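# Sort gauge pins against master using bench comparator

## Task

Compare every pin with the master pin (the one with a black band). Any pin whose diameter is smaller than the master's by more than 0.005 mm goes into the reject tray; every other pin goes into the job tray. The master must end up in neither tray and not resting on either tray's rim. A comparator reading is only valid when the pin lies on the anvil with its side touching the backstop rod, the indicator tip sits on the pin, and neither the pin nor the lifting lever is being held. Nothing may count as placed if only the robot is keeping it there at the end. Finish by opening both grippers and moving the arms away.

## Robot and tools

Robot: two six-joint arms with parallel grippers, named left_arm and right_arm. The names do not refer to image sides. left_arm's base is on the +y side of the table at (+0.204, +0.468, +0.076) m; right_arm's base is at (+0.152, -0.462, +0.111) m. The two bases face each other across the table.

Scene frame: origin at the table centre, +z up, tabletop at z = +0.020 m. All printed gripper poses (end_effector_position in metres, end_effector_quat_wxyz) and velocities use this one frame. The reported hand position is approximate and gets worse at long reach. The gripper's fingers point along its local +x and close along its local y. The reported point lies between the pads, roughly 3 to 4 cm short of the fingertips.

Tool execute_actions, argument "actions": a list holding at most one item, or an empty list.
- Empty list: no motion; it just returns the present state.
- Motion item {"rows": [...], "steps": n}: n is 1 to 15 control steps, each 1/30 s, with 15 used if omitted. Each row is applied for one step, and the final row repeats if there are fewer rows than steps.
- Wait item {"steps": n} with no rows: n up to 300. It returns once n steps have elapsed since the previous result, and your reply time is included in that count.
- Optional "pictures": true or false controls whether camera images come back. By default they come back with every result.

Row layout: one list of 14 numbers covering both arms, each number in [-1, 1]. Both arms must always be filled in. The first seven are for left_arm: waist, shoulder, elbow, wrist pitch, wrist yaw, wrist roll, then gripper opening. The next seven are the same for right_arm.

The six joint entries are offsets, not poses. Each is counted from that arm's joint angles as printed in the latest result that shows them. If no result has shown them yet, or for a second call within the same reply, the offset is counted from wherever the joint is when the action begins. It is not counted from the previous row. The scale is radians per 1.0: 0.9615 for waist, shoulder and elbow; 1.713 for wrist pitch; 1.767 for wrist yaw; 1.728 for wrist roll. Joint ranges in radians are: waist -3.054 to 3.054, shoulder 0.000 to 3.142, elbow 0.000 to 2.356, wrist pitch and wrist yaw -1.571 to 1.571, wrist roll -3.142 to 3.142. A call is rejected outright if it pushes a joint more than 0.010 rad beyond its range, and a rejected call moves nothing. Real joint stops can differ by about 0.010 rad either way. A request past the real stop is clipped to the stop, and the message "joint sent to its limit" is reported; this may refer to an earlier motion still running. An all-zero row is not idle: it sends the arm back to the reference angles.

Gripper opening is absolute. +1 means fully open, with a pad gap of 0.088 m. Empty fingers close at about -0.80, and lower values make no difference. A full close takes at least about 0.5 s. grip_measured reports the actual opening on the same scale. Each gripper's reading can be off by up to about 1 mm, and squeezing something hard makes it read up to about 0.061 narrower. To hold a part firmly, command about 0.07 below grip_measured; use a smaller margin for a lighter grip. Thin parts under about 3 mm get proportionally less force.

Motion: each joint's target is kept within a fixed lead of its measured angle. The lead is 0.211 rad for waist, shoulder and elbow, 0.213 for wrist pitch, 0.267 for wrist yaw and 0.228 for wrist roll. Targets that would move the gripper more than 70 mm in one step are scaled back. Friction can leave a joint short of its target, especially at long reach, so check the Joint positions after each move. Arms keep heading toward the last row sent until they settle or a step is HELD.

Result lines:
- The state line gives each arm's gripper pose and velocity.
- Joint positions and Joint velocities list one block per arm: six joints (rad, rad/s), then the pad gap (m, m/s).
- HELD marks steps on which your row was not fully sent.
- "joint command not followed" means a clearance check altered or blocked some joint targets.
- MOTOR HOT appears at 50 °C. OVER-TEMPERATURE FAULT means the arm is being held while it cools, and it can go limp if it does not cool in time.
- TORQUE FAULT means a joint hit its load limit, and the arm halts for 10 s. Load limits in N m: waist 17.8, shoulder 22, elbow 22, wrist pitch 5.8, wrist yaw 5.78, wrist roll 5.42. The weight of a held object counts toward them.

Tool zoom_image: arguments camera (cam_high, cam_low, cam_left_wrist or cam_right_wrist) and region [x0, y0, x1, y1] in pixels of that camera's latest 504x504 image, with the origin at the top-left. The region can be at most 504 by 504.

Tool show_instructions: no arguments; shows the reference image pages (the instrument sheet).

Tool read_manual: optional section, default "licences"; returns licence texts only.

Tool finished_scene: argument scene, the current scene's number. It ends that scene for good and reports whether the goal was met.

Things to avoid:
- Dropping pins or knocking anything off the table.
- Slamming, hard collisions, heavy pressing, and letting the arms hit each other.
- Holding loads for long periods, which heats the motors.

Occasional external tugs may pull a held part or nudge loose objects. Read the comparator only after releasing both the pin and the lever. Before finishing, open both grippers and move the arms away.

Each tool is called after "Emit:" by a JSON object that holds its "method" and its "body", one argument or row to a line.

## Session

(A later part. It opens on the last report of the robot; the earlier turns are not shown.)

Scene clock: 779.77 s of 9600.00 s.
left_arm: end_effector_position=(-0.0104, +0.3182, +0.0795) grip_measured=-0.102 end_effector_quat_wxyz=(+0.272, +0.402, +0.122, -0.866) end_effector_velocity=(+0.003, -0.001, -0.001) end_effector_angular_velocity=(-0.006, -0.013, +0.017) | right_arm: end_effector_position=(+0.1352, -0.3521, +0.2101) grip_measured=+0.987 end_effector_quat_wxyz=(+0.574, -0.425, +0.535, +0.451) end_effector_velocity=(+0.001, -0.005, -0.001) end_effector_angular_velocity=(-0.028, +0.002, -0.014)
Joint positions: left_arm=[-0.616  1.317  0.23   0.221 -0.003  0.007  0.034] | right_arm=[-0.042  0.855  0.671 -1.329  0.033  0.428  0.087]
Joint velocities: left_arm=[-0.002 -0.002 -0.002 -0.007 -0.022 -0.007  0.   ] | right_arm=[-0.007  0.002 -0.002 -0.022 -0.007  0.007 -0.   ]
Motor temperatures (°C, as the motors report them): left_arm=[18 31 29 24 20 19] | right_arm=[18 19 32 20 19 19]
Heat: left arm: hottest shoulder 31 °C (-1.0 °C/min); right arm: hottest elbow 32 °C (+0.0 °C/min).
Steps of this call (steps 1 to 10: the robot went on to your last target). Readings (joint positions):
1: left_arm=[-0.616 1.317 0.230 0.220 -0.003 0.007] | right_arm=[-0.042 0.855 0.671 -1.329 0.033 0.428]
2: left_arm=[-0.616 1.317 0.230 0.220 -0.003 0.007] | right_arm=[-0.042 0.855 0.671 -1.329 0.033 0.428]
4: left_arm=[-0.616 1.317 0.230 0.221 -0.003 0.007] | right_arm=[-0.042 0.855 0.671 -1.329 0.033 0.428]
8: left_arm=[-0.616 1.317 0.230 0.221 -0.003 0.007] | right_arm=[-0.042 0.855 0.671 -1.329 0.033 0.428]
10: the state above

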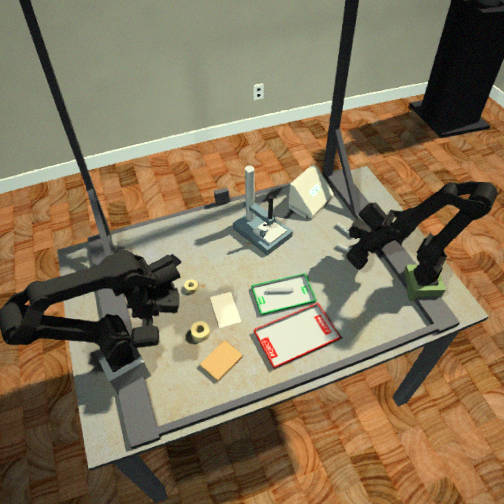

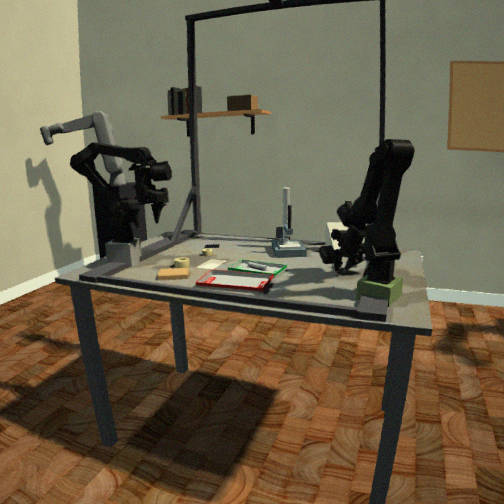

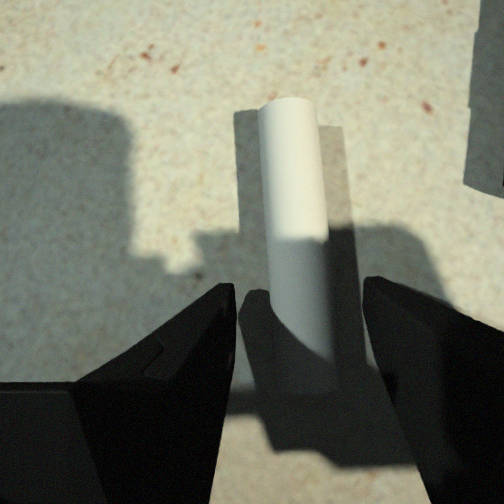

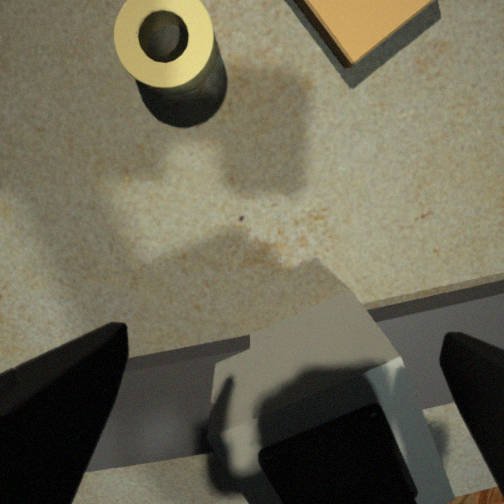

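Lower 5 mm, close.

Emit:
{"method": "execute_actions", "body": {
  "actions": [
    {"rows":[[0,0.015,0,0,0,0,-0.1,0,0,0,0,0,0,1],[0,0.03,0,0.005,0,0,-0.1,0,0,0,0,0,0,1],[0,0.035,0,0.005,0,0,-0.1,0,0,0,0,0,0,1],[0,0.035,0,0.005,0,0,-0.1,0,0,0,0,0,0,1],[0,0.035,0,0.005,0,0,-0.1,0,0,0,0,0,0,1],[0,0.035,0,0.005,0,0,-0.1,0,0,0,0,0,0,1],[0,0.035,0,0.005,0,0,-0.25,0,0,0,0,0,0,1],[0,0.035,0,0.005,0,0,-0.4,0,0,0,0,0,0,1],[0,0.035,0,0.005,0,0,-0.5,0,0,0,0,0,0,1],[0,0.035,0,0.005,0,0,-0.64,0,0,0,0,0,0,1]],"steps":15}
  ],
  "pictures": false
}}

Emit:
{"method": "execute_actions", "body": {
  "actions": [
    {"steps":8}
  ]
}}

Scene clock: 786.30 s of 9600.00 s.
left_arm: end_effector_position=(-0.0095, +0.3194, +0.0742) grip_measured=-0.506 end_effector_quat_wxyz=(+0.269, +0.410, +0.125, -0.863) end_effector_velocity=(+0.001, +0.000, +0.000) end_effector_angular_velocity=(-0.007, -0.008, -0.003) | right_arm: end_effector_position=(+0.1352, -0.3521, +0.2101) grip_measured=+0.987 end_effector_quat_wxyz=(+0.574, -0.425, +0.535, +0.451) end_effector_velocity=(-0.001, +0.001, -0.000) end_effector_angular_velocity=(+0.006, +0.008, +0.005)
Joint positions: left_arm=[-0.616  1.343  0.23   0.228 -0.001  0.007  0.014] | right_arm=[-0.042  0.855  0.671 -1.329  0.033  0.428  0.087]
Joint velocities: left_arm=[-0.002 -0.007 -0.002 -0.007 -0.007  0.007 -0.   ] | right_arm=[-0.002 -0.002 -0.002  0.007 -0.007 -0.007 -0.   ]
Motor temperatures (°C, as the motors report them): left_arm=[18 30 28 25 20 19] | right_arm=[18 19 32 20 19 19]
Heat: left arm: hottest shoulder 30 °C (-2.0 °C/min); right arm: hottest elbow 32 °C (+0.0 °C/min).
Steps of this call (steps 1 to 15: the robot went on to your last target; steps 16 to 90: nothing new was sent; then 3.03 s passed at rest; steps 91 to 105: all 15 steps of this action). Readings (joint positions):
91: left_arm=[-0.616 1.319 0.230 0.221 -0.003 0.007] | right_arm=[-0.042 0.855 0.671 -1.329 0.033 0.428]
92: left_arm=[-0.616 1.323 0.230 0.223 -0.003 0.007] | right_arm=[-0.042 0.855 0.671 -1.329 0.033 0.428]
94: left_arm=[-0.616 1.336 0.230 0.225 -0.003 0.007] | right_arm=[-0.042 0.855 0.671 -1.329 0.033 0.428]
98: left_arm=[-0.616 1.342 0.230 0.228 -0.001 0.007] | right_arm=[-0.042 0.855 0.671 -1.329 0.033 0.428]
105: the state above

Scene clock: 786.57 s of 9600.00 s.
left_arm: end_effector_position=(-0.0095, +0.3194, +0.0742) grip_measured=-0.506 end_effector_quat_wxyz=(+0.269, +0.410, +0.125, -0.863) end_effector_velocity=(-0.001, -0.003, +0.002) end_effector_angular_velocity=(-0.025, -0.002, +0.001) | right_arm: end_effector_position=(+0.1352, -0.3521, +0.2101) grip_measured=+0.987 end_effector_quat_wxyz=(+0.574, -0.425, +0.535, +0.451) end_effector_velocity=(-0.001, -0.001, +0.001) end_effector_angular_velocity=(-0.004, +0.006, +0.005)
Joint positions: left_arm=[-0.616  1.343  0.23   0.228 -0.001  0.007  0.014] | right_arm=[-0.042  0.855  0.671 -1.329  0.033  0.428  0.087]
Joint velocities: left_arm=[-0.007 -0.002  0.002  0.007 -0.022  0.007 -0.   ] | right_arm=[-0.002 -0.002  0.002 -0.007 -0.007 -0.007  0.   ]
Motor temperatures (°C, as the motors report them): left_arm=[18 30 28 25 20 19] | right_arm=[18 19 32 20 19 19]
Heat: left arm: hottest shoulder 30 °C (-2.0 °C/min); right arm: hottest elbow 32 °C (+0.0 °C/min).
Steps of this call (steps 1 to 8: the robot went on to your last target). Readings (joint positions):
1: left_arm=[-0.616 1.343 0.230 0.228 -0.001 0.007] | right_arm=[-0.042 0.855 0.671 -1.329 0.033 0.428]
2: left_arm=[-0.616 1.343 0.230 0.228 -0.001 0.007] | right_arm=[-0.042 0.855 0.671 -1.329 0.033 0.428]
4: left_arm=[-0.616 1.343 0.230 0.228 -0.001 0.007] | right_arm=[-0.042 0.855 0.671 -1.329 0.033 0.428]
8: the state above

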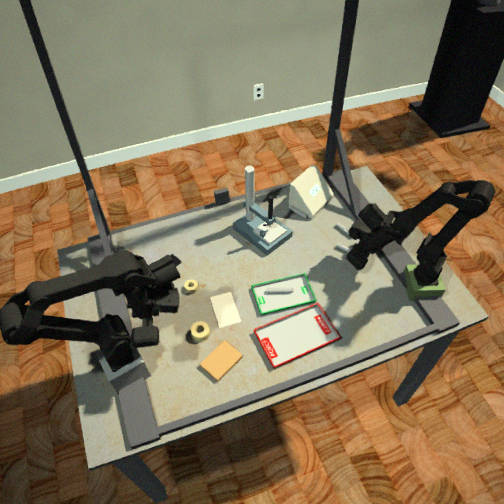

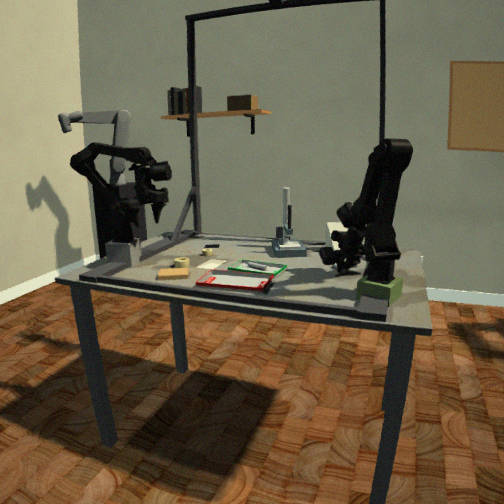

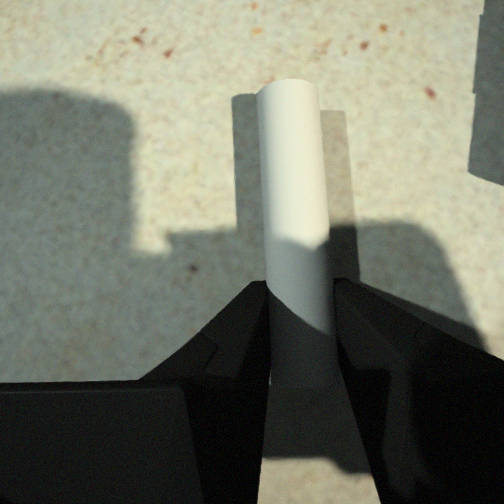

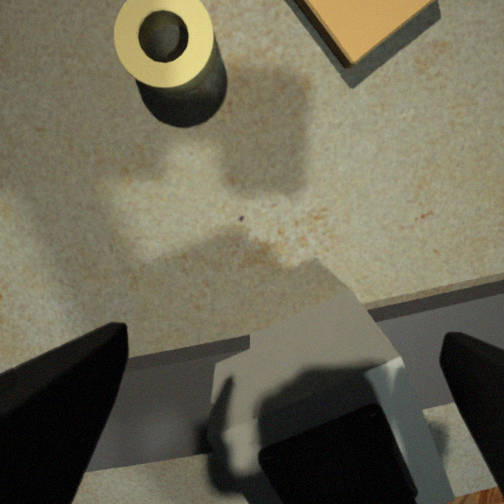

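Emit:
{"method": "execute_actions", "body": {
  "actions": [
    {"rows":[[0,0,0.08,0,0,0,-0.64,0,0,0,0,0,0,1],[0,0,0.18,-0.03,0,0,-0.64,0,0,0,0,0,0,1],[0,0.03,0.3,-0.06,0.04,0.02,-0.64,0,0,0,0,0,0,1],[0,0.07,0.42,-0.1,0.08,0.05,-0.64,0,0,0,0,0,0,1],[0.05,0.12,0.54,-0.13,0.13,0.08,-0.64,0,0,0,0,0,0,1],[0.1,0.17,0.66,-0.16,0.18,0.11,-0.64,0,0,0,0,0,0,1],[0.17,0.22,0.78,-0.19,0.22,0.13,-0.64,0,0,0,0,0,0,1],[0.24,0.27,0.88,-0.218,0.256,0.14,-0.64,0,0,0,0,0,0,1],[0.315,0.309,0.945,-0.218,0.256,0.14,-0.64,0,0,0,0,0,0,1]],"steps":15}
  ],
  "pictures": false
}}

Emit:
{"method": "execute_actions", "body": {
  "actions": [
    {"steps":22}
  ],
  "pictures": false
}}

Emit:
{"method": "execute_actions", "body": {
  "actions": [
    {"rows":[[0,0.05,0,0,0,0,-0.64,0,0,0,0,0,0,1],[0,0.1,0,0,0,0,-0.64,0,0,0,0,0,0,1],[0,0.15,0,0,0,0,-0.64,0,0,0,0,0,0,1],[0,0.2,0.01,0,0,0,-0.64,0,0,0,0,0,0,1],[0,0.24,0.04,0,0,0,-0.64,0,0,0,0,0,0,1],[0,0.28,0.08,0,0,0,-0.64,0,0,0,0,0,0,1],[0,0.32,0.11,0,0,0,-0.64,0,0,0,0,0,0,1],[0,0.36,0.14,0,0,0,-0.64,0,0,0,0,0,0,1],[0,0.39,0.165,0,0,0,-0.64,0,0,0,0,0,0,1],[0,0.42,0.185,0,0,0,-0.64,0,0,0,0,0,0,1]],"steps":15}
  ],
  "pictures": false
}}

Emit:
{"method": "execute_actions", "body": {
  "actions": [
    {"steps":20}
  ]
}}

Scene clock: 797.33 s of 9600.00 s.
left_arm: end_effector_position=(-0.1012, +0.1797, +0.2004) grip_measured=-0.506 end_effector_quat_wxyz=(+0.183, +0.323, +0.126, -0.920) end_effector_velocity=(-0.207, -0.260, +0.534) end_effector_angular_velocity=(-1.002, +0.923, -0.128) | right_arm: end_effector_position=(+0.1352, -0.3521, +0.2101) grip_measured=+0.987 end_effector_quat_wxyz=(+0.574, -0.425, +0.535, +0.451) end_effector_velocity=(+0.002, -0.005, -0.001) end_effector_angular_velocity=(-0.021, -0.013, +0.019)
Joint positions: left_arm=[-0.319  1.638  0.997 -0.137  0.424  0.237  0.014] | right_arm=[-0.042  0.855  0.671 -1.329  0.033  0.428  0.087]
Joint velocities: left_arm=[ 0.066  0.022  1.448 -0.095  0.212  0.066 -0.   ] | right_arm=[-0.002 -0.002 -0.002 -0.022  0.007 -0.022  0.   ]
Motor temperatures (°C, as the motors report them): left_arm=[18 29 28 25 20 19] | right_arm=[18 19 32 20 19 19]
Heat: left arm: hottest shoulder 29 °C (-2.0 °C/min); right arm: hottest elbow 32 °C (+0.0 °C/min).
Steps of this call (steps 1 to 15: the robot went on to your last target; steps 16 to 90: nothing new was sent; then 7.27 s passed at rest; steps 91 to 105: all 15 steps of this action). Readings (joint positions):
91: left_arm=[-0.616 1.343 0.240 0.223 -0.001 0.007] | right_arm=[-0.042 0.855 0.671 -1.329 0.033 0.428]
92: left_arm=[-0.616 1.345 0.267 0.196 -0.001 0.007] | right_arm=[-0.042 0.855 0.671 -1.329 0.033 0.428]
94: left_arm=[-0.615 1.370 0.358 0.140 0.040 0.032] | right_arm=[-0.042 0.855 0.671 -1.329 0.033 0.428]
98: left_arm=[-0.517 1.497 0.625 -0.032 0.311 0.178] | right_arm=[-0.042 0.855 0.671 -1.329 0.033 0.428]
105: the state above

Scene clock: 798.07 s of 9600.00 s.
left_arm: end_effector_position=(-0.1195, +0.1589, +0.2526) grip_measured=-0.506 end_effector_quat_wxyz=(+0.185, +0.275, +0.088, -0.939) end_effector_velocity=(+0.001, +0.001, -0.001) end_effector_angular_velocity=(+0.032, +0.003, +0.024) | right_arm: end_effector_position=(+0.1352, -0.3521, +0.2101) grip_measured=+0.987 end_effector_quat_wxyz=(+0.574, -0.425, +0.535, +0.451) end_effector_velocity=(-0.000, -0.002, -0.001) end_effector_angular_velocity=(-0.009, +0.004, +0.020)
Joint positions: left_arm=[-0.316  1.64   1.135 -0.15   0.444  0.244  0.014] | right_arm=[-0.042  0.855  0.671 -1.329  0.033  0.428  0.087]
Joint velocities: left_arm=[-0.002 -0.002 -0.002 -0.007 -0.007 -0.037 -0.   ] | right_arm=[-0.002 -0.002 -0.002 -0.007 -0.007 -0.022 -0.   ]
Motor temperatures (°C, as the motors report them): left_arm=[18 29 29 25 20 19] | right_arm=[18 19 32 20 19 19]
Heat: left arm: hottest shoulder 29 °C (-2.1 °C/min); right arm: hottest elbow 32 °C (+0.0 °C/min).
Steps of this call (steps 1 to 22: the robot went on to your last target). Readings (joint positions):
1: left_arm=[-0.318 1.638 1.041 -0.138 0.431 0.239] | right_arm=[-0.042 0.855 0.671 -1.329 0.033 0.428]
2: left_arm=[-0.317 1.638 1.078 -0.137 0.436 0.241] | right_arm=[-0.042 0.855 0.671 -1.329 0.033 0.428]
4: left_arm=[-0.317 1.633 1.123 -0.135 0.443 0.243] | right_arm=[-0.042 0.855 0.671 -1.329 0.033 0.428]
8: left_arm=[-0.317 1.633 1.135 -0.148 0.444 0.244] | right_arm=[-0.042 0.855 0.671 -1.329 0.033 0.428]
22: the state above

Scene clock: 798.57 s of 9600.00 s.
left_arm: end_effector_position=(-0.1440, +0.1275, +0.1301) grip_measured=-0.506 end_effector_quat_wxyz=(+0.163, +0.366, +0.167, -0.901) end_effector_velocity=(-0.052, -0.066, +0.091) end_effector_angular_velocity=(-0.270, +0.224, +0.003) | right_arm: end_effector_position=(+0.1352, -0.3521, +0.2101) grip_measured=+0.987 end_effector_quat_wxyz=(+0.574, -0.425, +0.535, +0.451) end_effector_velocity=(+0.001, -0.005, -0.001) end_effector_angular_velocity=(-0.023, +0.002, +0.000)
Joint positions: left_arm=[-0.316  2.037  1.283 -0.158  0.444  0.244  0.014] | right_arm=[-0.042  0.855  0.671 -1.329  0.033  0.428  0.087]
Joint velocities: left_arm=[ 0.002  0.002  0.217  0.139  0.007 -0.007 -0.   ] | right_arm=[-0.007 -0.002 -0.002 -0.022 -0.007 -0.007  0.   ]
Motor temperatures (°C, as the motors report them): left_arm=[18 29 29 25 20 19] | right_arm=[18 19 32 20 19 19]
Heat: left arm: hottest shoulder 29 °C (-2.0 °C/min); right arm: hottest elbow 32 °C (+0.0 °C/min).
Steps of this call (steps 1 to 15: all 15 steps of this action). Readings (joint positions):
1: left_arm=[-0.316 1.647 1.135 -0.150 0.444 0.244] | right_arm=[-0.042 0.855 0.671 -1.329 0.033 0.428]
2: left_arm=[-0.316 1.661 1.136 -0.148 0.444 0.244] | right_arm=[-0.042 0.855 0.671 -1.329 0.033 0.428]
4: left_arm=[-0.316 1.716 1.144 -0.146 0.444 0.244] | right_arm=[-0.042 0.855 0.671 -1.329 0.033 0.428]
8: left_arm=[-0.316 1.897 1.197 -0.154 0.444 0.244] | right_arm=[-0.042 0.855 0.671 -1.329 0.033 0.428]
15: the state above

Scene clock: 799.23 s of 9600.00 s.
left_arm: end_effector_position=(-0.1479, +0.1225, +0.1368) grip_measured=-0.506 end_effector_quat_wxyz=(+0.165, +0.358, +0.160, -0.905) end_effector_velocity=(+0.000, +0.004, +0.000) end_effector_angular_velocity=(+0.014, +0.001, -0.002) | right_arm: end_effector_position=(+0.1352, -0.3521, +0.2101) grip_measured=+0.987 end_effector_quat_wxyz=(+0.574, -0.425, +0.535, +0.451) end_effector_velocity=(-0.000, -0.003, -0.001) end_effector_angular_velocity=(-0.009, +0.005, +0.005)
Joint positions: left_arm=[-0.316  2.039  1.303 -0.153  0.444  0.244  0.014] | right_arm=[-0.042  0.855  0.671 -1.329  0.033  0.428  0.087]
Joint velocities: left_arm=[-0.002 -0.007 -0.007 -0.007  0.007 -0.007  0.   ] | right_arm=[-0.002 -0.007 -0.007 -0.007 -0.007 -0.007 -0.   ]
Motor temperatures (°C, as the motors report them): left_arm=[18 29 29 25 20 19] | right_arm=[18 19 32 20 19 19]
Heat: left arm: hottest shoulder 29 °C (-2.0 °C/min); right arm: hottest elbow 32 °C (+0.0 °C/min).
Steps of this call (steps 1 to 20: the robot went on to your last target). Readings (joint positions):
1: left_arm=[-0.316 2.037 1.290 -0.154 0.444 0.244] | right_arm=[-0.042 0.855 0.671 -1.329 0.033 0.428]
2: left_arm=[-0.316 2.037 1.296 -0.153 0.444 0.244] | right_arm=[-0.042 0.855 0.671 -1.329 0.033 0.428]
4: left_arm=[-0.316 2.037 1.302 -0.153 0.444 0.244] | right_arm=[-0.042 0.855 0.671 -1.329 0.033 0.428]
8: left_arm=[-0.316 2.039 1.303 -0.153 0.444 0.244] | right_arm=[-0.042 0.855 0.671 -1.329 0.033 0.428]
20: the state above

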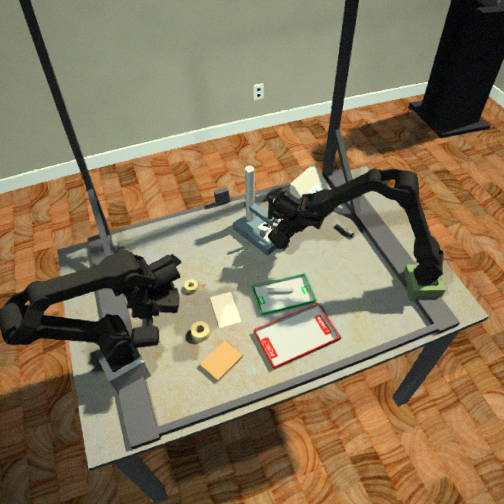

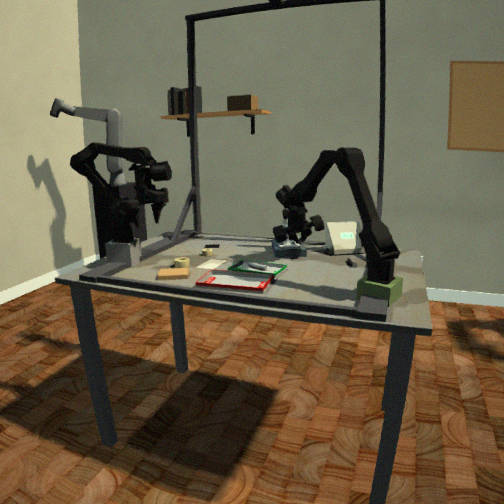

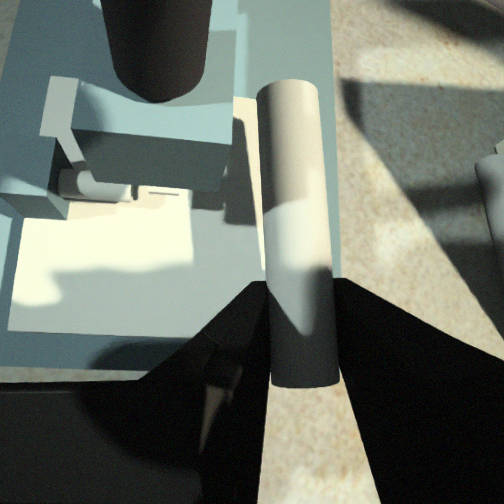

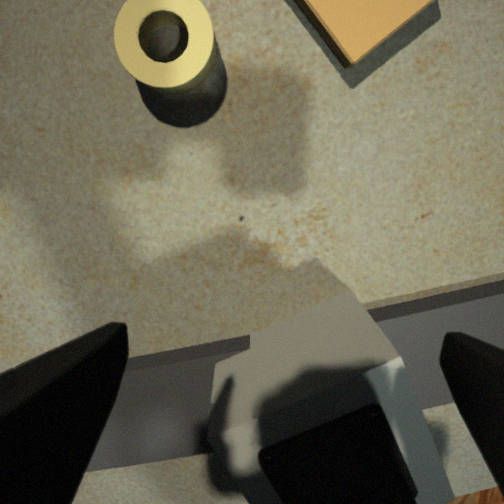

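Emit:
{"method": "execute_actions", "body": {
  "actions": []
}}

Scene clock: 825.33 s of 9600.00 s.
left_arm: end_effector_position=(-0.1479, +0.1225, +0.1368) grip_measured=-0.506 end_effector_quat_wxyz=(+0.165, +0.358, +0.160, -0.905) end_effector_velocity=(+0.003, -0.000, -0.001) end_effector_angular_velocity=(+0.007, -0.008, +0.012) | right_arm: end_effector_position=(+0.1352, -0.3521, +0.2101) grip_measured=+0.987 end_effector_quat_wxyz=(+0.574, -0.425, +0.535, +0.451) end_effector_velocity=(+0.002, -0.002, -0.001) end_effector_angular_velocity=(-0.011, -0.010, +0.004)
Joint positions: left_arm=[-0.316  2.039  1.303 -0.153  0.444  0.244  0.014] | right_arm=[-0.042  0.855  0.671 -1.329  0.033  0.428  0.087]
Joint velocities: left_arm=[ 0.002 -0.002 -0.002 -0.007 -0.007 -0.007 -0.   ] | right_arm=[-0.002  0.002 -0.002 -0.007  0.007 -0.007 -0.   ]
Motor temperatures (°C, as the motors report them): left_arm=[18 33 30 26 20 19] | right_arm=[18 19 33 20 19 19]
Heat: left arm: hottest shoulder 33 °C (+1.0 °C/min); right arm: hottest elbow 33 °C (+1.0 °C/min).
Steps of this call (steps 1 to 15: the robot went on to your last target; steps 16 to 90: nothing new was sent; then 23.10 s passed at rest). Readings (joint positions):
1: left_arm=[-0.316 2.039 1.303 -0.153 0.444 0.244] | right_arm=[-0.042 0.855 0.671 -1.329 0.033 0.428]
2: left_arm=[-0.316 2.039 1.303 -0.153 0.444 0.244] | right_arm=[-0.042 0.855 0.671 -1.329 0.033 0.428]
4: left_arm=[-0.316 2.039 1.303 -0.153 0.444 0.244] | right_arm=[-0.042 0.855 0.671 -1.329 0.033 0.428]
8: left_arm=[-0.316 2.039 1.303 -0.153 0.444 0.244] | right_arm=[-0.042 0.855 0.671 -1.329 0.033 0.428]
90: the state above
All arms were judged still, so your last target was given up. Only a new action makes them travel on or press farther. Fingers that are still opening or closing keep moving.

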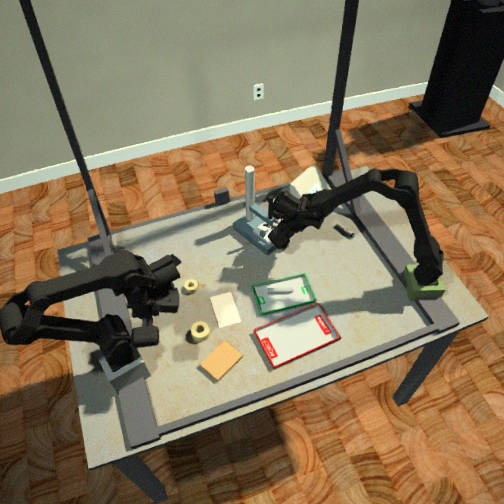

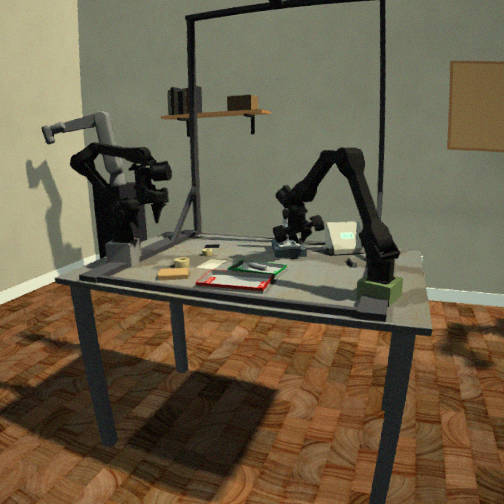

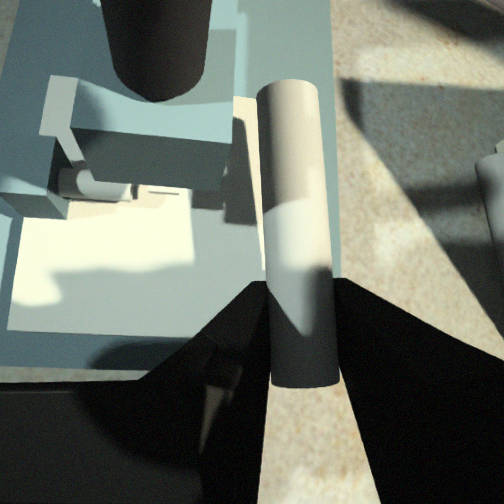

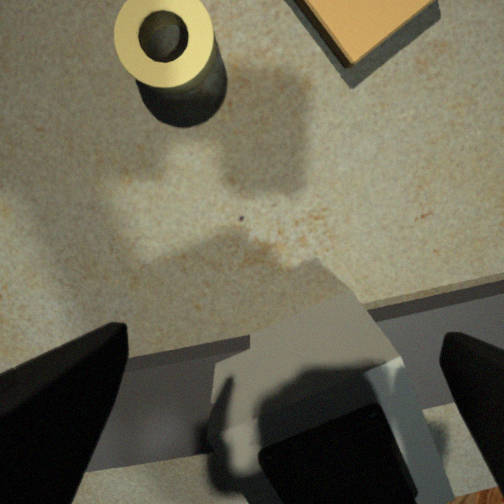

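Emit:
{"method": "execute_actions", "body": {
  "actions": [
    {"rows":[[0,0.02,0,0.004,0,0,-0.64,0,0,0,0,0,0,1],[0,0.035,0,0.008,0,0,-0.64,0,0,0,0,0,0,1]],"steps":15}
  ],
  "pictures": false
}}

Emit:
{"method": "execute_actions", "body": {
  "actions": [
    {"rows":[[0.03,0,0,0,0,0,-0.64,0,0,0,0,0,0,1],[0.06,0,0,0,0,0,-0.64,0,0,0,0,0,0,1],[0.09,0,0,0,0,0,-0.64,0,0,0,0,0,0,1]],"steps":15}
  ]
}}

Scene clock: 829.33 s of 9600.00 s.
left_arm: end_effector_position=(-0.1483, +0.1219, +0.1271) grip_measured=-0.506 end_effector_quat_wxyz=(+0.164, +0.362, +0.164, -0.903) end_effector_velocity=(+0.002, +0.003, -0.003) end_effector_angular_velocity=(+0.019, -0.017, +0.007) | right_arm: end_effector_position=(+0.1352, -0.3521, +0.2101) grip_measured=+0.987 end_effector_quat_wxyz=(+0.574, -0.425, +0.535, +0.451) end_effector_velocity=(-0.000, -0.002, -0.001) end_effector_angular_velocity=(-0.009, +0.003, +0.035)
Joint positions: left_arm=[-0.316  2.063  1.303 -0.141  0.445  0.244  0.014] | right_arm=[-0.042  0.855  0.671 -1.329  0.033  0.428  0.087]
Joint velocities: left_arm=[-0.002 -0.002 -0.002 -0.022 -0.007 -0.007 -0.   ] | right_arm=[-0.002 -0.002 -0.002 -0.007 -0.007 -0.037 -0.   ]
Motor temperatures (°C, as the motors report them): left_arm=[18 33 31 26 20 19] | right_arm=[18 19 33 20 19 19]
Heat: left arm: hottest shoulder 33 °C (+1.0 °C/min); right arm: hottest elbow 33 °C (+1.0 °C/min).
Steps of this call (steps 1 to 90: nothing new was sent; then 0.50 s passed at rest; steps 91 to 105: all 15 steps of this action). Readings (joint positions):
91: left_arm=[-0.316 2.041 1.303 -0.153 0.444 0.244] | right_arm=[-0.042 0.855 0.671 -1.329 0.033 0.428]
92: left_arm=[-0.316 2.045 1.303 -0.151 0.444 0.244] | right_arm=[-0.042 0.855 0.671 -1.329 0.033 0.428]
94: left_arm=[-0.316 2.053 1.303 -0.146 0.444 0.244] | right_arm=[-0.042 0.855 0.671 -1.329 0.033 0.428]
98: left_arm=[-0.316 2.061 1.303 -0.142 0.445 0.244] | right_arm=[-0.042 0.855 0.671 -1.329 0.033 0.428]
105: the state above

Scene clock: 829.83 s of 9600.00 s.
left_arm: end_effector_position=(-0.1302, +0.1062, +0.1282) grip_measured=-0.506 end_effector_quat_wxyz=(+0.175, +0.353, +0.177, -0.902) end_effector_velocity=(-0.002, +0.001, -0.001) end_effector_angular_velocity=(+0.006, +0.008, -0.002) | right_arm: end_effector_position=(+0.1352, -0.3521, +0.2101) grip_measured=+0.987 end_effector_quat_wxyz=(+0.574, -0.425, +0.535, +0.451) end_effector_velocity=(+0.001, +0.001, -0.000) end_effector_angular_velocity=(+0.008, -0.007, +0.019)
Joint positions: left_arm=[-0.259  2.063  1.303 -0.145  0.476  0.249  0.014] | right_arm=[-0.042  0.855  0.671 -1.329  0.033  0.428  0.087]
Joint velocities: left_arm=[-0.002  0.002 -0.002  0.007  0.007 -0.007 -0.   ] | right_arm=[-0.002 -0.002 -0.002  0.007  0.007 -0.022 -0.   ]
Motor temperatures (°C, as the motors report them): left_arm=[18 33 31 26 20 19] | right_arm=[18 19 33 20 19 19]
Heat: left arm: hottest shoulder 33 °C (+1.0 °C/min); right arm: hottest elbow 33 °C (+1.0 °C/min).
Steps of this call (steps 1 to 15: all 15 steps of this action). Readings (joint positions):
1: left_arm=[-0.315 2.063 1.303 -0.141 0.445 0.244] | right_arm=[-0.042 0.855 0.671 -1.329 0.033 0.428]
2: left_arm=[-0.310 2.063 1.303 -0.141 0.448 0.244] | right_arm=[-0.042 0.855 0.671 -1.329 0.033 0.428]
4: left_arm=[-0.281 2.063 1.303 -0.141 0.448 0.244] | right_arm=[-0.042 0.855 0.671 -1.329 0.033 0.428]
8: left_arm=[-0.259 2.063 1.303 -0.144 0.476 0.249] | right_arm=[-0.042 0.855 0.671 -1.329 0.033 0.428]
15: the state above

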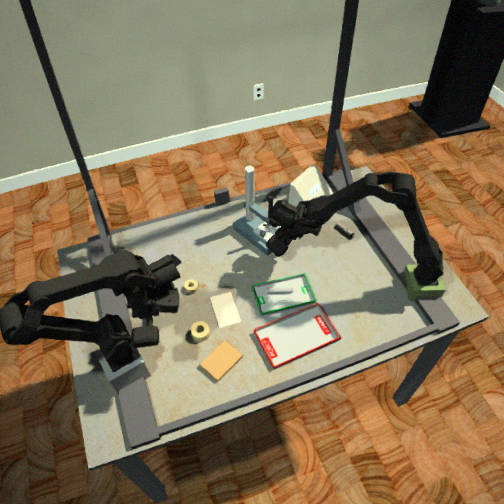

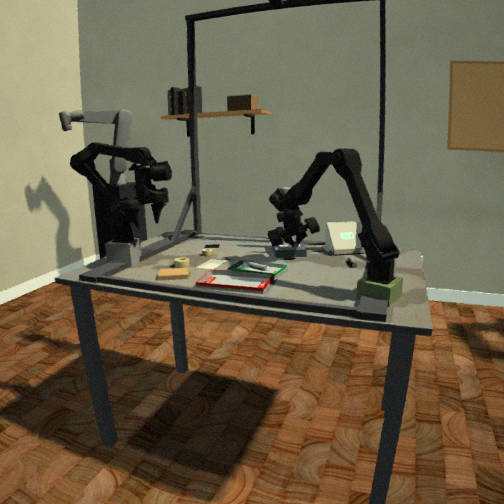

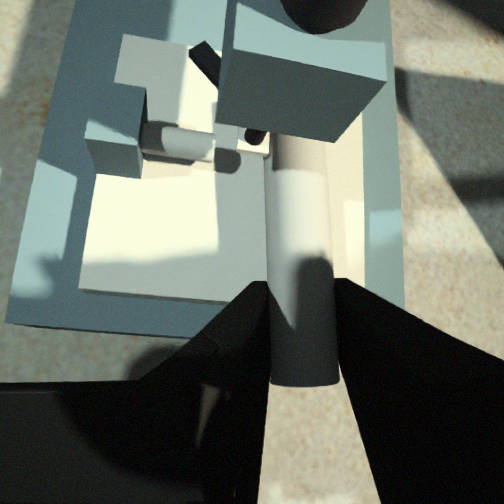

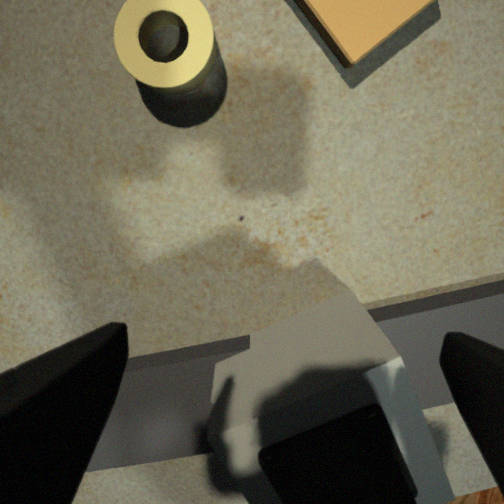

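Emit:
{"method": "execute_actions", "body": {
  "actions": [
    {"rows":[[0.03,0,0,0,-0.02,0,-0.66,0,0,0,0,0,0,1],[0.06,0,0,0,-0.03,0,-0.66,0,0,0,0,0,0,1],[0.09,0,0,0,-0.04,0,-0.66,0,0,0,0,0,0,1],[0.11,0,0,0,-0.05,0,-0.66,0,0,0,0,0,0,1]],"steps":15}
  ]
}}

Scene clock: 833.43 s of 9600.00 s.
left_arm: end_effector_position=(-0.1163, +0.0948, +0.1272) grip_measured=-0.505 end_effector_quat_wxyz=(+0.190, +0.354, +0.178, -0.898) end_effector_velocity=(+0.001, +0.001, -0.001) end_effector_angular_velocity=(-0.002, -0.010, -0.003) | right_arm: end_effector_position=(+0.1352, -0.3521, +0.2101) grip_measured=+0.987 end_effector_quat_wxyz=(+0.574, -0.425, +0.535, +0.451) end_effector_velocity=(+0.000, -0.002, -0.001) end_effector_angular_velocity=(-0.009, +0.005, +0.000)
Joint positions: left_arm=[-0.224  2.063  1.303 -0.15   0.47   0.265  0.014] | right_arm=[-0.042  0.855  0.671 -1.329  0.033  0.428  0.087]
Joint velocities: left_arm=[-0.002 -0.002 -0.002 -0.007 -0.007  0.007 -0.   ] | right_arm=[-0.007 -0.002 -0.002 -0.007 -0.007 -0.007  0.   ]
Motor temperatures (°C, as the motors report them): left_arm=[18 34 31 26 20 19] | right_arm=[18 19 33 20 19 19]
Heat: left arm: hottest shoulder 34 °C (+3.0 °C/min); right arm: hottest elbow 33 °C (+1.0 °C/min).
Steps of this call (steps 1 to 15: the robot went on to your last target; steps 16 to 90: nothing new was sent; then 0.10 s passed at rest; steps 91 to 105: all 15 steps of this action). Readings (joint positions):
91: left_arm=[-0.259 2.063 1.303 -0.145 0.476 0.249] | right_arm=[-0.042 0.855 0.671 -1.329 0.033 0.428]
92: left_arm=[-0.258 2.063 1.303 -0.145 0.475 0.250] | right_arm=[-0.042 0.855 0.671 -1.329 0.033 0.428]
94: left_arm=[-0.250 2.063 1.303 -0.145 0.479 0.259] | right_arm=[-0.042 0.855 0.671 -1.329 0.033 0.428]
98: left_arm=[-0.223 2.063 1.303 -0.148 0.471 0.265] | right_arm=[-0.042 0.855 0.671 -1.329 0.033 0.428]
105: the state above

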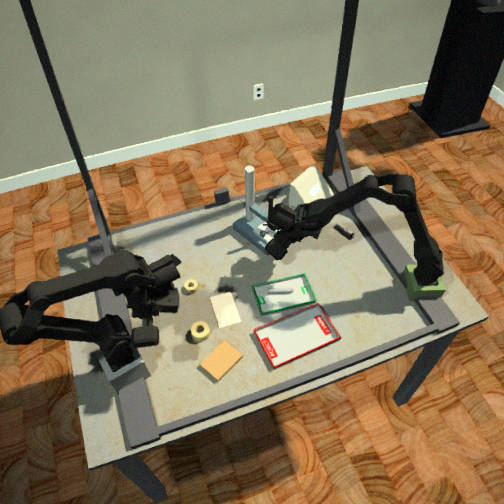

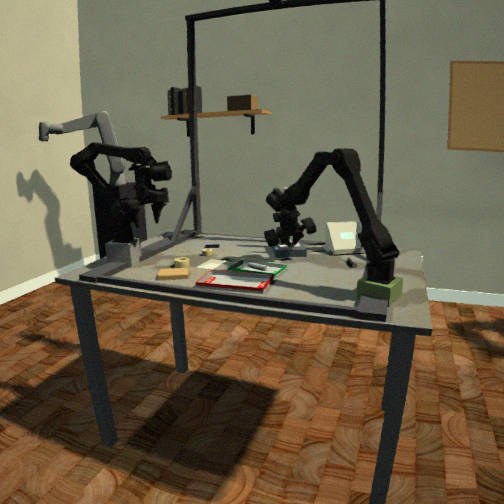

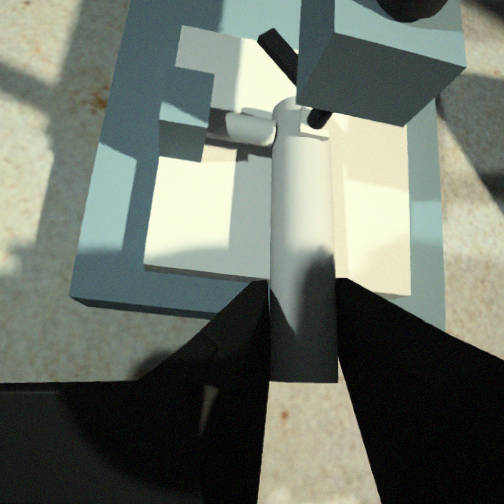

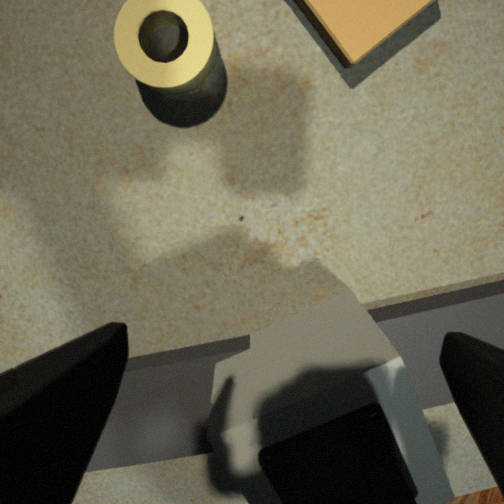

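Emit:
{"method": "execute_actions", "body": {
  "actions": [
    {"rows":[[0,0,0,0,0,0,-0.56,0,0,0,0,0,0,1],[0,0,0,0,0,0,-0.5,0,0,0,0,0,0,1],[0,0,0,0,0,0,-0.46,0,0,0,0,0,0,1],[0,0,0,0,0,0,-0.42,0,0,0,0,0,0,1],[0,0,0,0,0,0,-0.37,0,0,0,0,0,0,1],[0,0,0,0,0,0,-0.32,0,0,0,0,0,0,1],[0,0,0,0,0,0,-0.26,0,0,0,0,0,0,1],[0,0,0,0,0,0,-0.2,0,0,0,0,0,0,1],[0,0,0,0,0,0,-0.15,0,0,0,0,0,0,1],[0,0,0,0,0,0,-0.1,0,0,0,0,0,0,1]],"steps":15}
  ],
  "pictures": false
}}

Emit:
{"method": "execute_actions", "body": {
  "actions": [
    {"rows":[[0,-0.03,-0.02,0,0,0,-0.1,0,0,0,0,0,0,1],[0,-0.07,-0.05,0,0,0,-0.1,0,0,0,0,0,0,1],[0,-0.12,-0.09,0,0,0,-0.1,0,0,0,0,0,0,1],[0,-0.17,-0.13,0,0,0,-0.1,0,0,0,0,0,0,1],[0,-0.22,-0.17,0,0,0,-0.1,0,0,0,0,0,0,1],[0,-0.28,-0.19,0,0,0,-0.1,0,0,0,0,0,0,1],[0,-0.35,-0.19,0,0,0,-0.1,0,0,0,0,0,0,1],[0,-0.44,-0.19,-0.03,0,0,-0.1,0,0,0,0,0,0,1],[0,-0.535,-0.195,-0.08,0,0,-0.1,0,0,0,0,0,0,1]],"steps":15}
  ],
  "pictures": false
}}

Emit:
{"method": "execute_actions", "body": {
  "actions": [
    {"rows":[[-0.15,0,0,0,-0.06,-0.04,-0.05,0,0,0,0,0,0,1],[-0.3,0,0,-0.01,-0.12,-0.08,0,0,0,0,0,0,0,1],[-0.45,0,0,-0.02,-0.19,-0.13,0,0,0,0,0,0,0,1],[-0.565,0,0,-0.03,-0.24,-0.155,0,0,0,0,0,0,0,1]],"steps":15}
  ],
  "pictures": false
}}

Emit:
{"method": "execute_actions", "body": {
  "actions": [
    {"steps":8}
  ]
}}

Scene clock: 847.73 s of 9600.00 s.
left_arm: end_effector_position=(-0.1162, +0.0950, +0.1266) grip_measured=-0.118 end_effector_quat_wxyz=(+0.191, +0.356, +0.177, -0.897) end_effector_velocity=(-0.001, +0.003, -0.001) end_effector_angular_velocity=(-0.002, -0.010, -0.008) | right_arm: end_effector_position=(+0.1352, -0.3521, +0.2101) grip_measured=+0.987 end_effector_quat_wxyz=(+0.574, -0.425, +0.535, +0.451) end_effector_velocity=(+0.000, -0.005, -0.001) end_effector_angular_velocity=(-0.028, +0.002, +0.005)
Joint positions: left_arm=[-0.225  2.063  1.303 -0.152  0.464  0.265  0.033] | right_arm=[-0.042  0.855  0.671 -1.329  0.033  0.428  0.087]
Joint velocities: left_arm=[-0.007 -0.002 -0.002 -0.007 -0.007  0.007  0.01 ] | right_arm=[-0.002  0.002 -0.002 -0.022 -0.007 -0.007 -0.   ]
Motor temperatures (°C, as the motors report them): left_arm=[21 35 30 27 25 19] | right_arm=[18 19 33 20 19 19]
Heat: left arm: hottest shoulder 35 °C (+5.0 °C/min); right arm: hottest elbow 33 °C (+1.0 °C/min).
Steps of this call (steps 1 to 15: the robot went on to your last target; steps 16 to 90: nothing new was sent; then 10.80 s passed at rest; steps 91 to 105: all 15 steps of this action). Readings (joint positions):
91: left_arm=[-0.228 2.063 1.303 -0.150 0.471 0.265] | right_arm=[-0.042 0.855 0.671 -1.329 0.033 0.428]
92: left_arm=[-0.233 2.063 1.303 -0.152 0.464 0.265] | right_arm=[-0.042 0.855 0.671 -1.329 0.033 0.428]
94: left_arm=[-0.233 2.063 1.303 -0.152 0.464 0.265] | right_arm=[-0.042 0.855 0.671 -1.329 0.033 0.428]
98: left_arm=[-0.228 2.063 1.303 -0.152 0.464 0.265] | right_arm=[-0.042 0.855 0.671 -1.329 0.033 0.428]
105: the state above

Scene clock: 848.23 s of 9600.00 s.
left_arm: end_effector_position=(-0.0788, +0.1531, +0.2782) grip_measured=-0.102 end_effector_quat_wxyz=(+0.215, +0.274, +0.096, -0.932) end_effector_velocity=(+0.028, +0.039, +0.052) end_effector_angular_velocity=(+0.001, +0.000, +0.012) | right_arm: end_effector_position=(+0.1352, -0.3521, +0.2101) grip_measured=+0.987 end_effector_quat_wxyz=(+0.574, -0.425, +0.535, +0.451) end_effector_velocity=(+0.002, -0.002, -0.000) end_effector_angular_velocity=(-0.006, -0.009, -0.000)
Joint positions: left_arm=[-0.225  1.534  1.136 -0.269  0.464  0.265  0.034] | right_arm=[-0.042  0.855  0.671 -1.329  0.033  0.428  0.087]
Joint velocities: left_arm=[ 0.002 -0.217 -0.002 -0.212 -0.007 -0.007 -0.   ] | right_arm=[-0.007 -0.002 -0.002 -0.007  0.007 -0.007 -0.   ]
Motor temperatures (°C, as the motors report them): left_arm=[21 35 30 26 25 19] | right_arm=[18 19 33 20 19 19]
Heat: left arm: hottest shoulder 35 °C (+5.0 °C/min); right arm: hottest elbow 33 °C (+1.0 °C/min).
Steps of this call (steps 1 to 15: all 15 steps of this action). Readings (joint positions):
1: left_arm=[-0.225 2.060 1.302 -0.152 0.464 0.265] | right_arm=[-0.042 0.855 0.671 -1.329 0.033 0.428]
2: left_arm=[-0.225 2.051 1.295 -0.150 0.464 0.265] | right_arm=[-0.042 0.855 0.671 -1.329 0.033 0.428]
4: left_arm=[-0.225 2.003 1.248 -0.150 0.464 0.265] | right_arm=[-0.042 0.855 0.671 -1.329 0.033 0.428]
8: left_arm=[-0.225 1.820 1.142 -0.169 0.464 0.265] | right_arm=[-0.042 0.855 0.671 -1.329 0.033 0.428]
15: the state above

Scene clock: 848.73 s of 9600.00 s.
left_arm: end_effector_position=(-0.1796, +0.2883, +0.2597) grip_measured=-0.003 end_effector_quat_wxyz=(+0.189, +0.340, +0.086, -0.917) end_effector_velocity=(+0.003, -0.003, -0.001) end_effector_angular_velocity=(+0.007, -0.007, +0.049) | right_arm: end_effector_position=(+0.1352, -0.3521, +0.2101) grip_measured=+0.987 end_effector_quat_wxyz=(+0.574, -0.425, +0.535, +0.451) end_effector_velocity=(+0.000, -0.002, -0.001) end_effector_angular_velocity=(-0.009, +0.005, +0.000)
Joint positions: left_arm=[-0.769  1.536  1.136 -0.318  0.048  0.004  0.039] | right_arm=[-0.042  0.855  0.671 -1.329  0.033  0.428  0.087]
Joint velocities: left_arm=[-0.002 -0.002 -0.002 -0.007 -0.037 -0.037  0.   ] | right_arm=[-0.007 -0.002 -0.002 -0.007 -0.007 -0.007  0.   ]
Motor temperatures (°C, as the motors report them): left_arm=[21 35 30 26 25 19] | right_arm=[18 19 33 20 19 19]
Heat: left arm: hottest shoulder 35 °C (+5.0 °C/min); right arm: hottest elbow 33 °C (+1.0 °C/min).
Steps of this call (steps 1 to 15: all 15 steps of this action). Readings (joint positions):
1: left_arm=[-0.242 1.530 1.136 -0.271 0.430 0.248] | right_arm=[-0.042 0.855 0.671 -1.329 0.033 0.428]
2: left_arm=[-0.284 1.530 1.136 -0.274 0.371 0.213] | right_arm=[-0.042 0.855 0.671 -1.329 0.033 0.428]
4: left_arm=[-0.410 1.535 1.136 -0.294 0.224 0.112] | right_arm=[-0.042 0.855 0.671 -1.329 0.033 0.428]
8: left_arm=[-0.664 1.536 1.136 -0.309 0.087 0.026] | right_arm=[-0.042 0.855 0.671 -1.329 0.033 0.428]
15: the state above

Scene clock: 849.00 s of 9600.00 s.
left_arm: end_effector_position=(-0.1795, +0.2881, +0.2596) grip_measured=-0.002 end_effector_quat_wxyz=(+0.190, +0.340, +0.086, -0.917) end_effector_velocity=(-0.000, -0.000, +0.001) end_effector_angular_velocity=(-0.002, +0.007, +0.008) | right_arm: end_effector_position=(+0.1352, -0.3521, +0.2101) grip_measured=+0.987 end_effector_quat_wxyz=(+0.574, -0.425, +0.535, +0.451) end_effector_velocity=(-0.003, -0.003, -0.000) end_effector_angular_velocity=(-0.007, +0.021, +0.011)
Joint positions: left_arm=[-0.769  1.536  1.136 -0.318  0.046  0.002  0.039] | right_arm=[-0.042  0.855  0.671 -1.329  0.033  0.428  0.087]
Joint velocities: left_arm=[-0.002 -0.002 -0.002  0.007 -0.007 -0.007 -0.   ] | right_arm=[ 0.002 -0.007 -0.002 -0.007 -0.022 -0.007 -0.   ]
Motor temperatures (°C, as the motors report them): left_arm=[21 35 30 26 25 19] | right_arm=[18 19 33 20 19 19]
Heat: left arm: hottest shoulder 35 °C (+5.1 °C/min); right arm: hottest elbow 33 °C (+1.0 °C/min).
Steps of this call (steps 1 to 8: the robot went on to your last target). Readings (joint positions):
1: left_arm=[-0.769 1.536 1.136 -0.318 0.047 0.003] | right_arm=[-0.042 0.855 0.671 -1.329 0.033 0.428]
2: left_arm=[-0.769 1.536 1.136 -0.318 0.047 0.003] | right_arm=[-0.042 0.855 0.671 -1.329 0.033 0.428]
4: left_arm=[-0.769 1.536 1.136 -0.318 0.046 0.002] | right_arm=[-0.042 0.855 0.671 -1.329 0.033 0.428]
8: the state above

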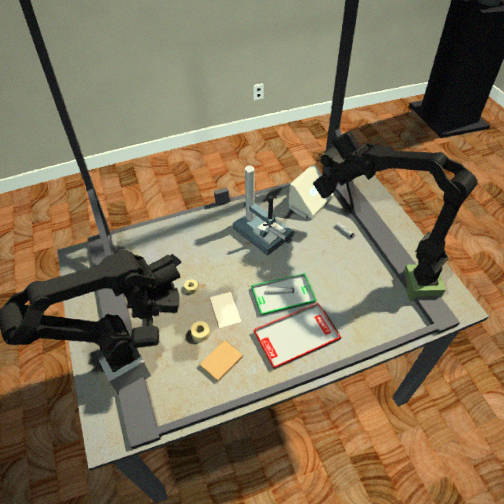

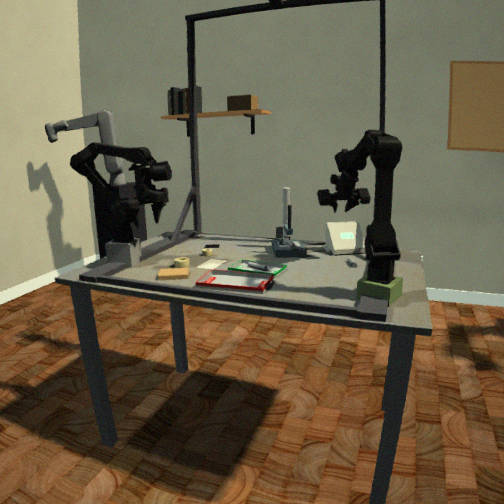

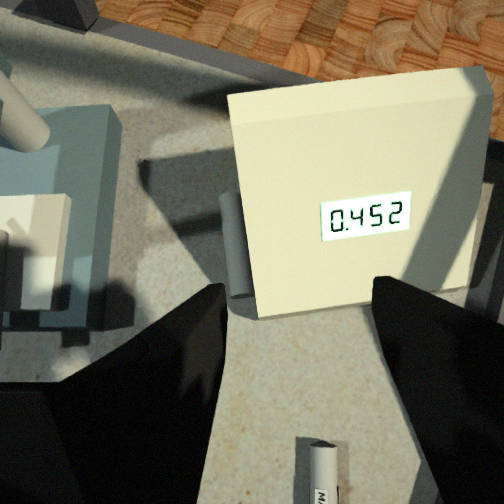

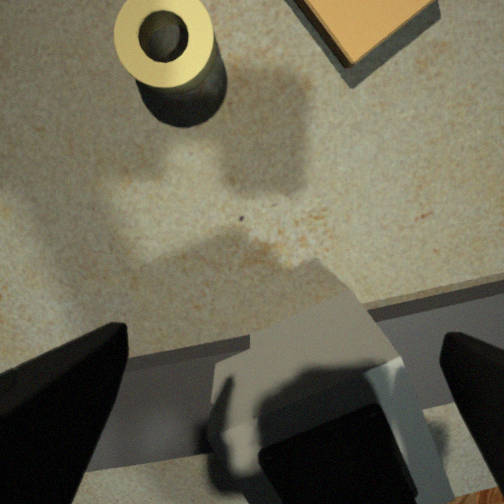

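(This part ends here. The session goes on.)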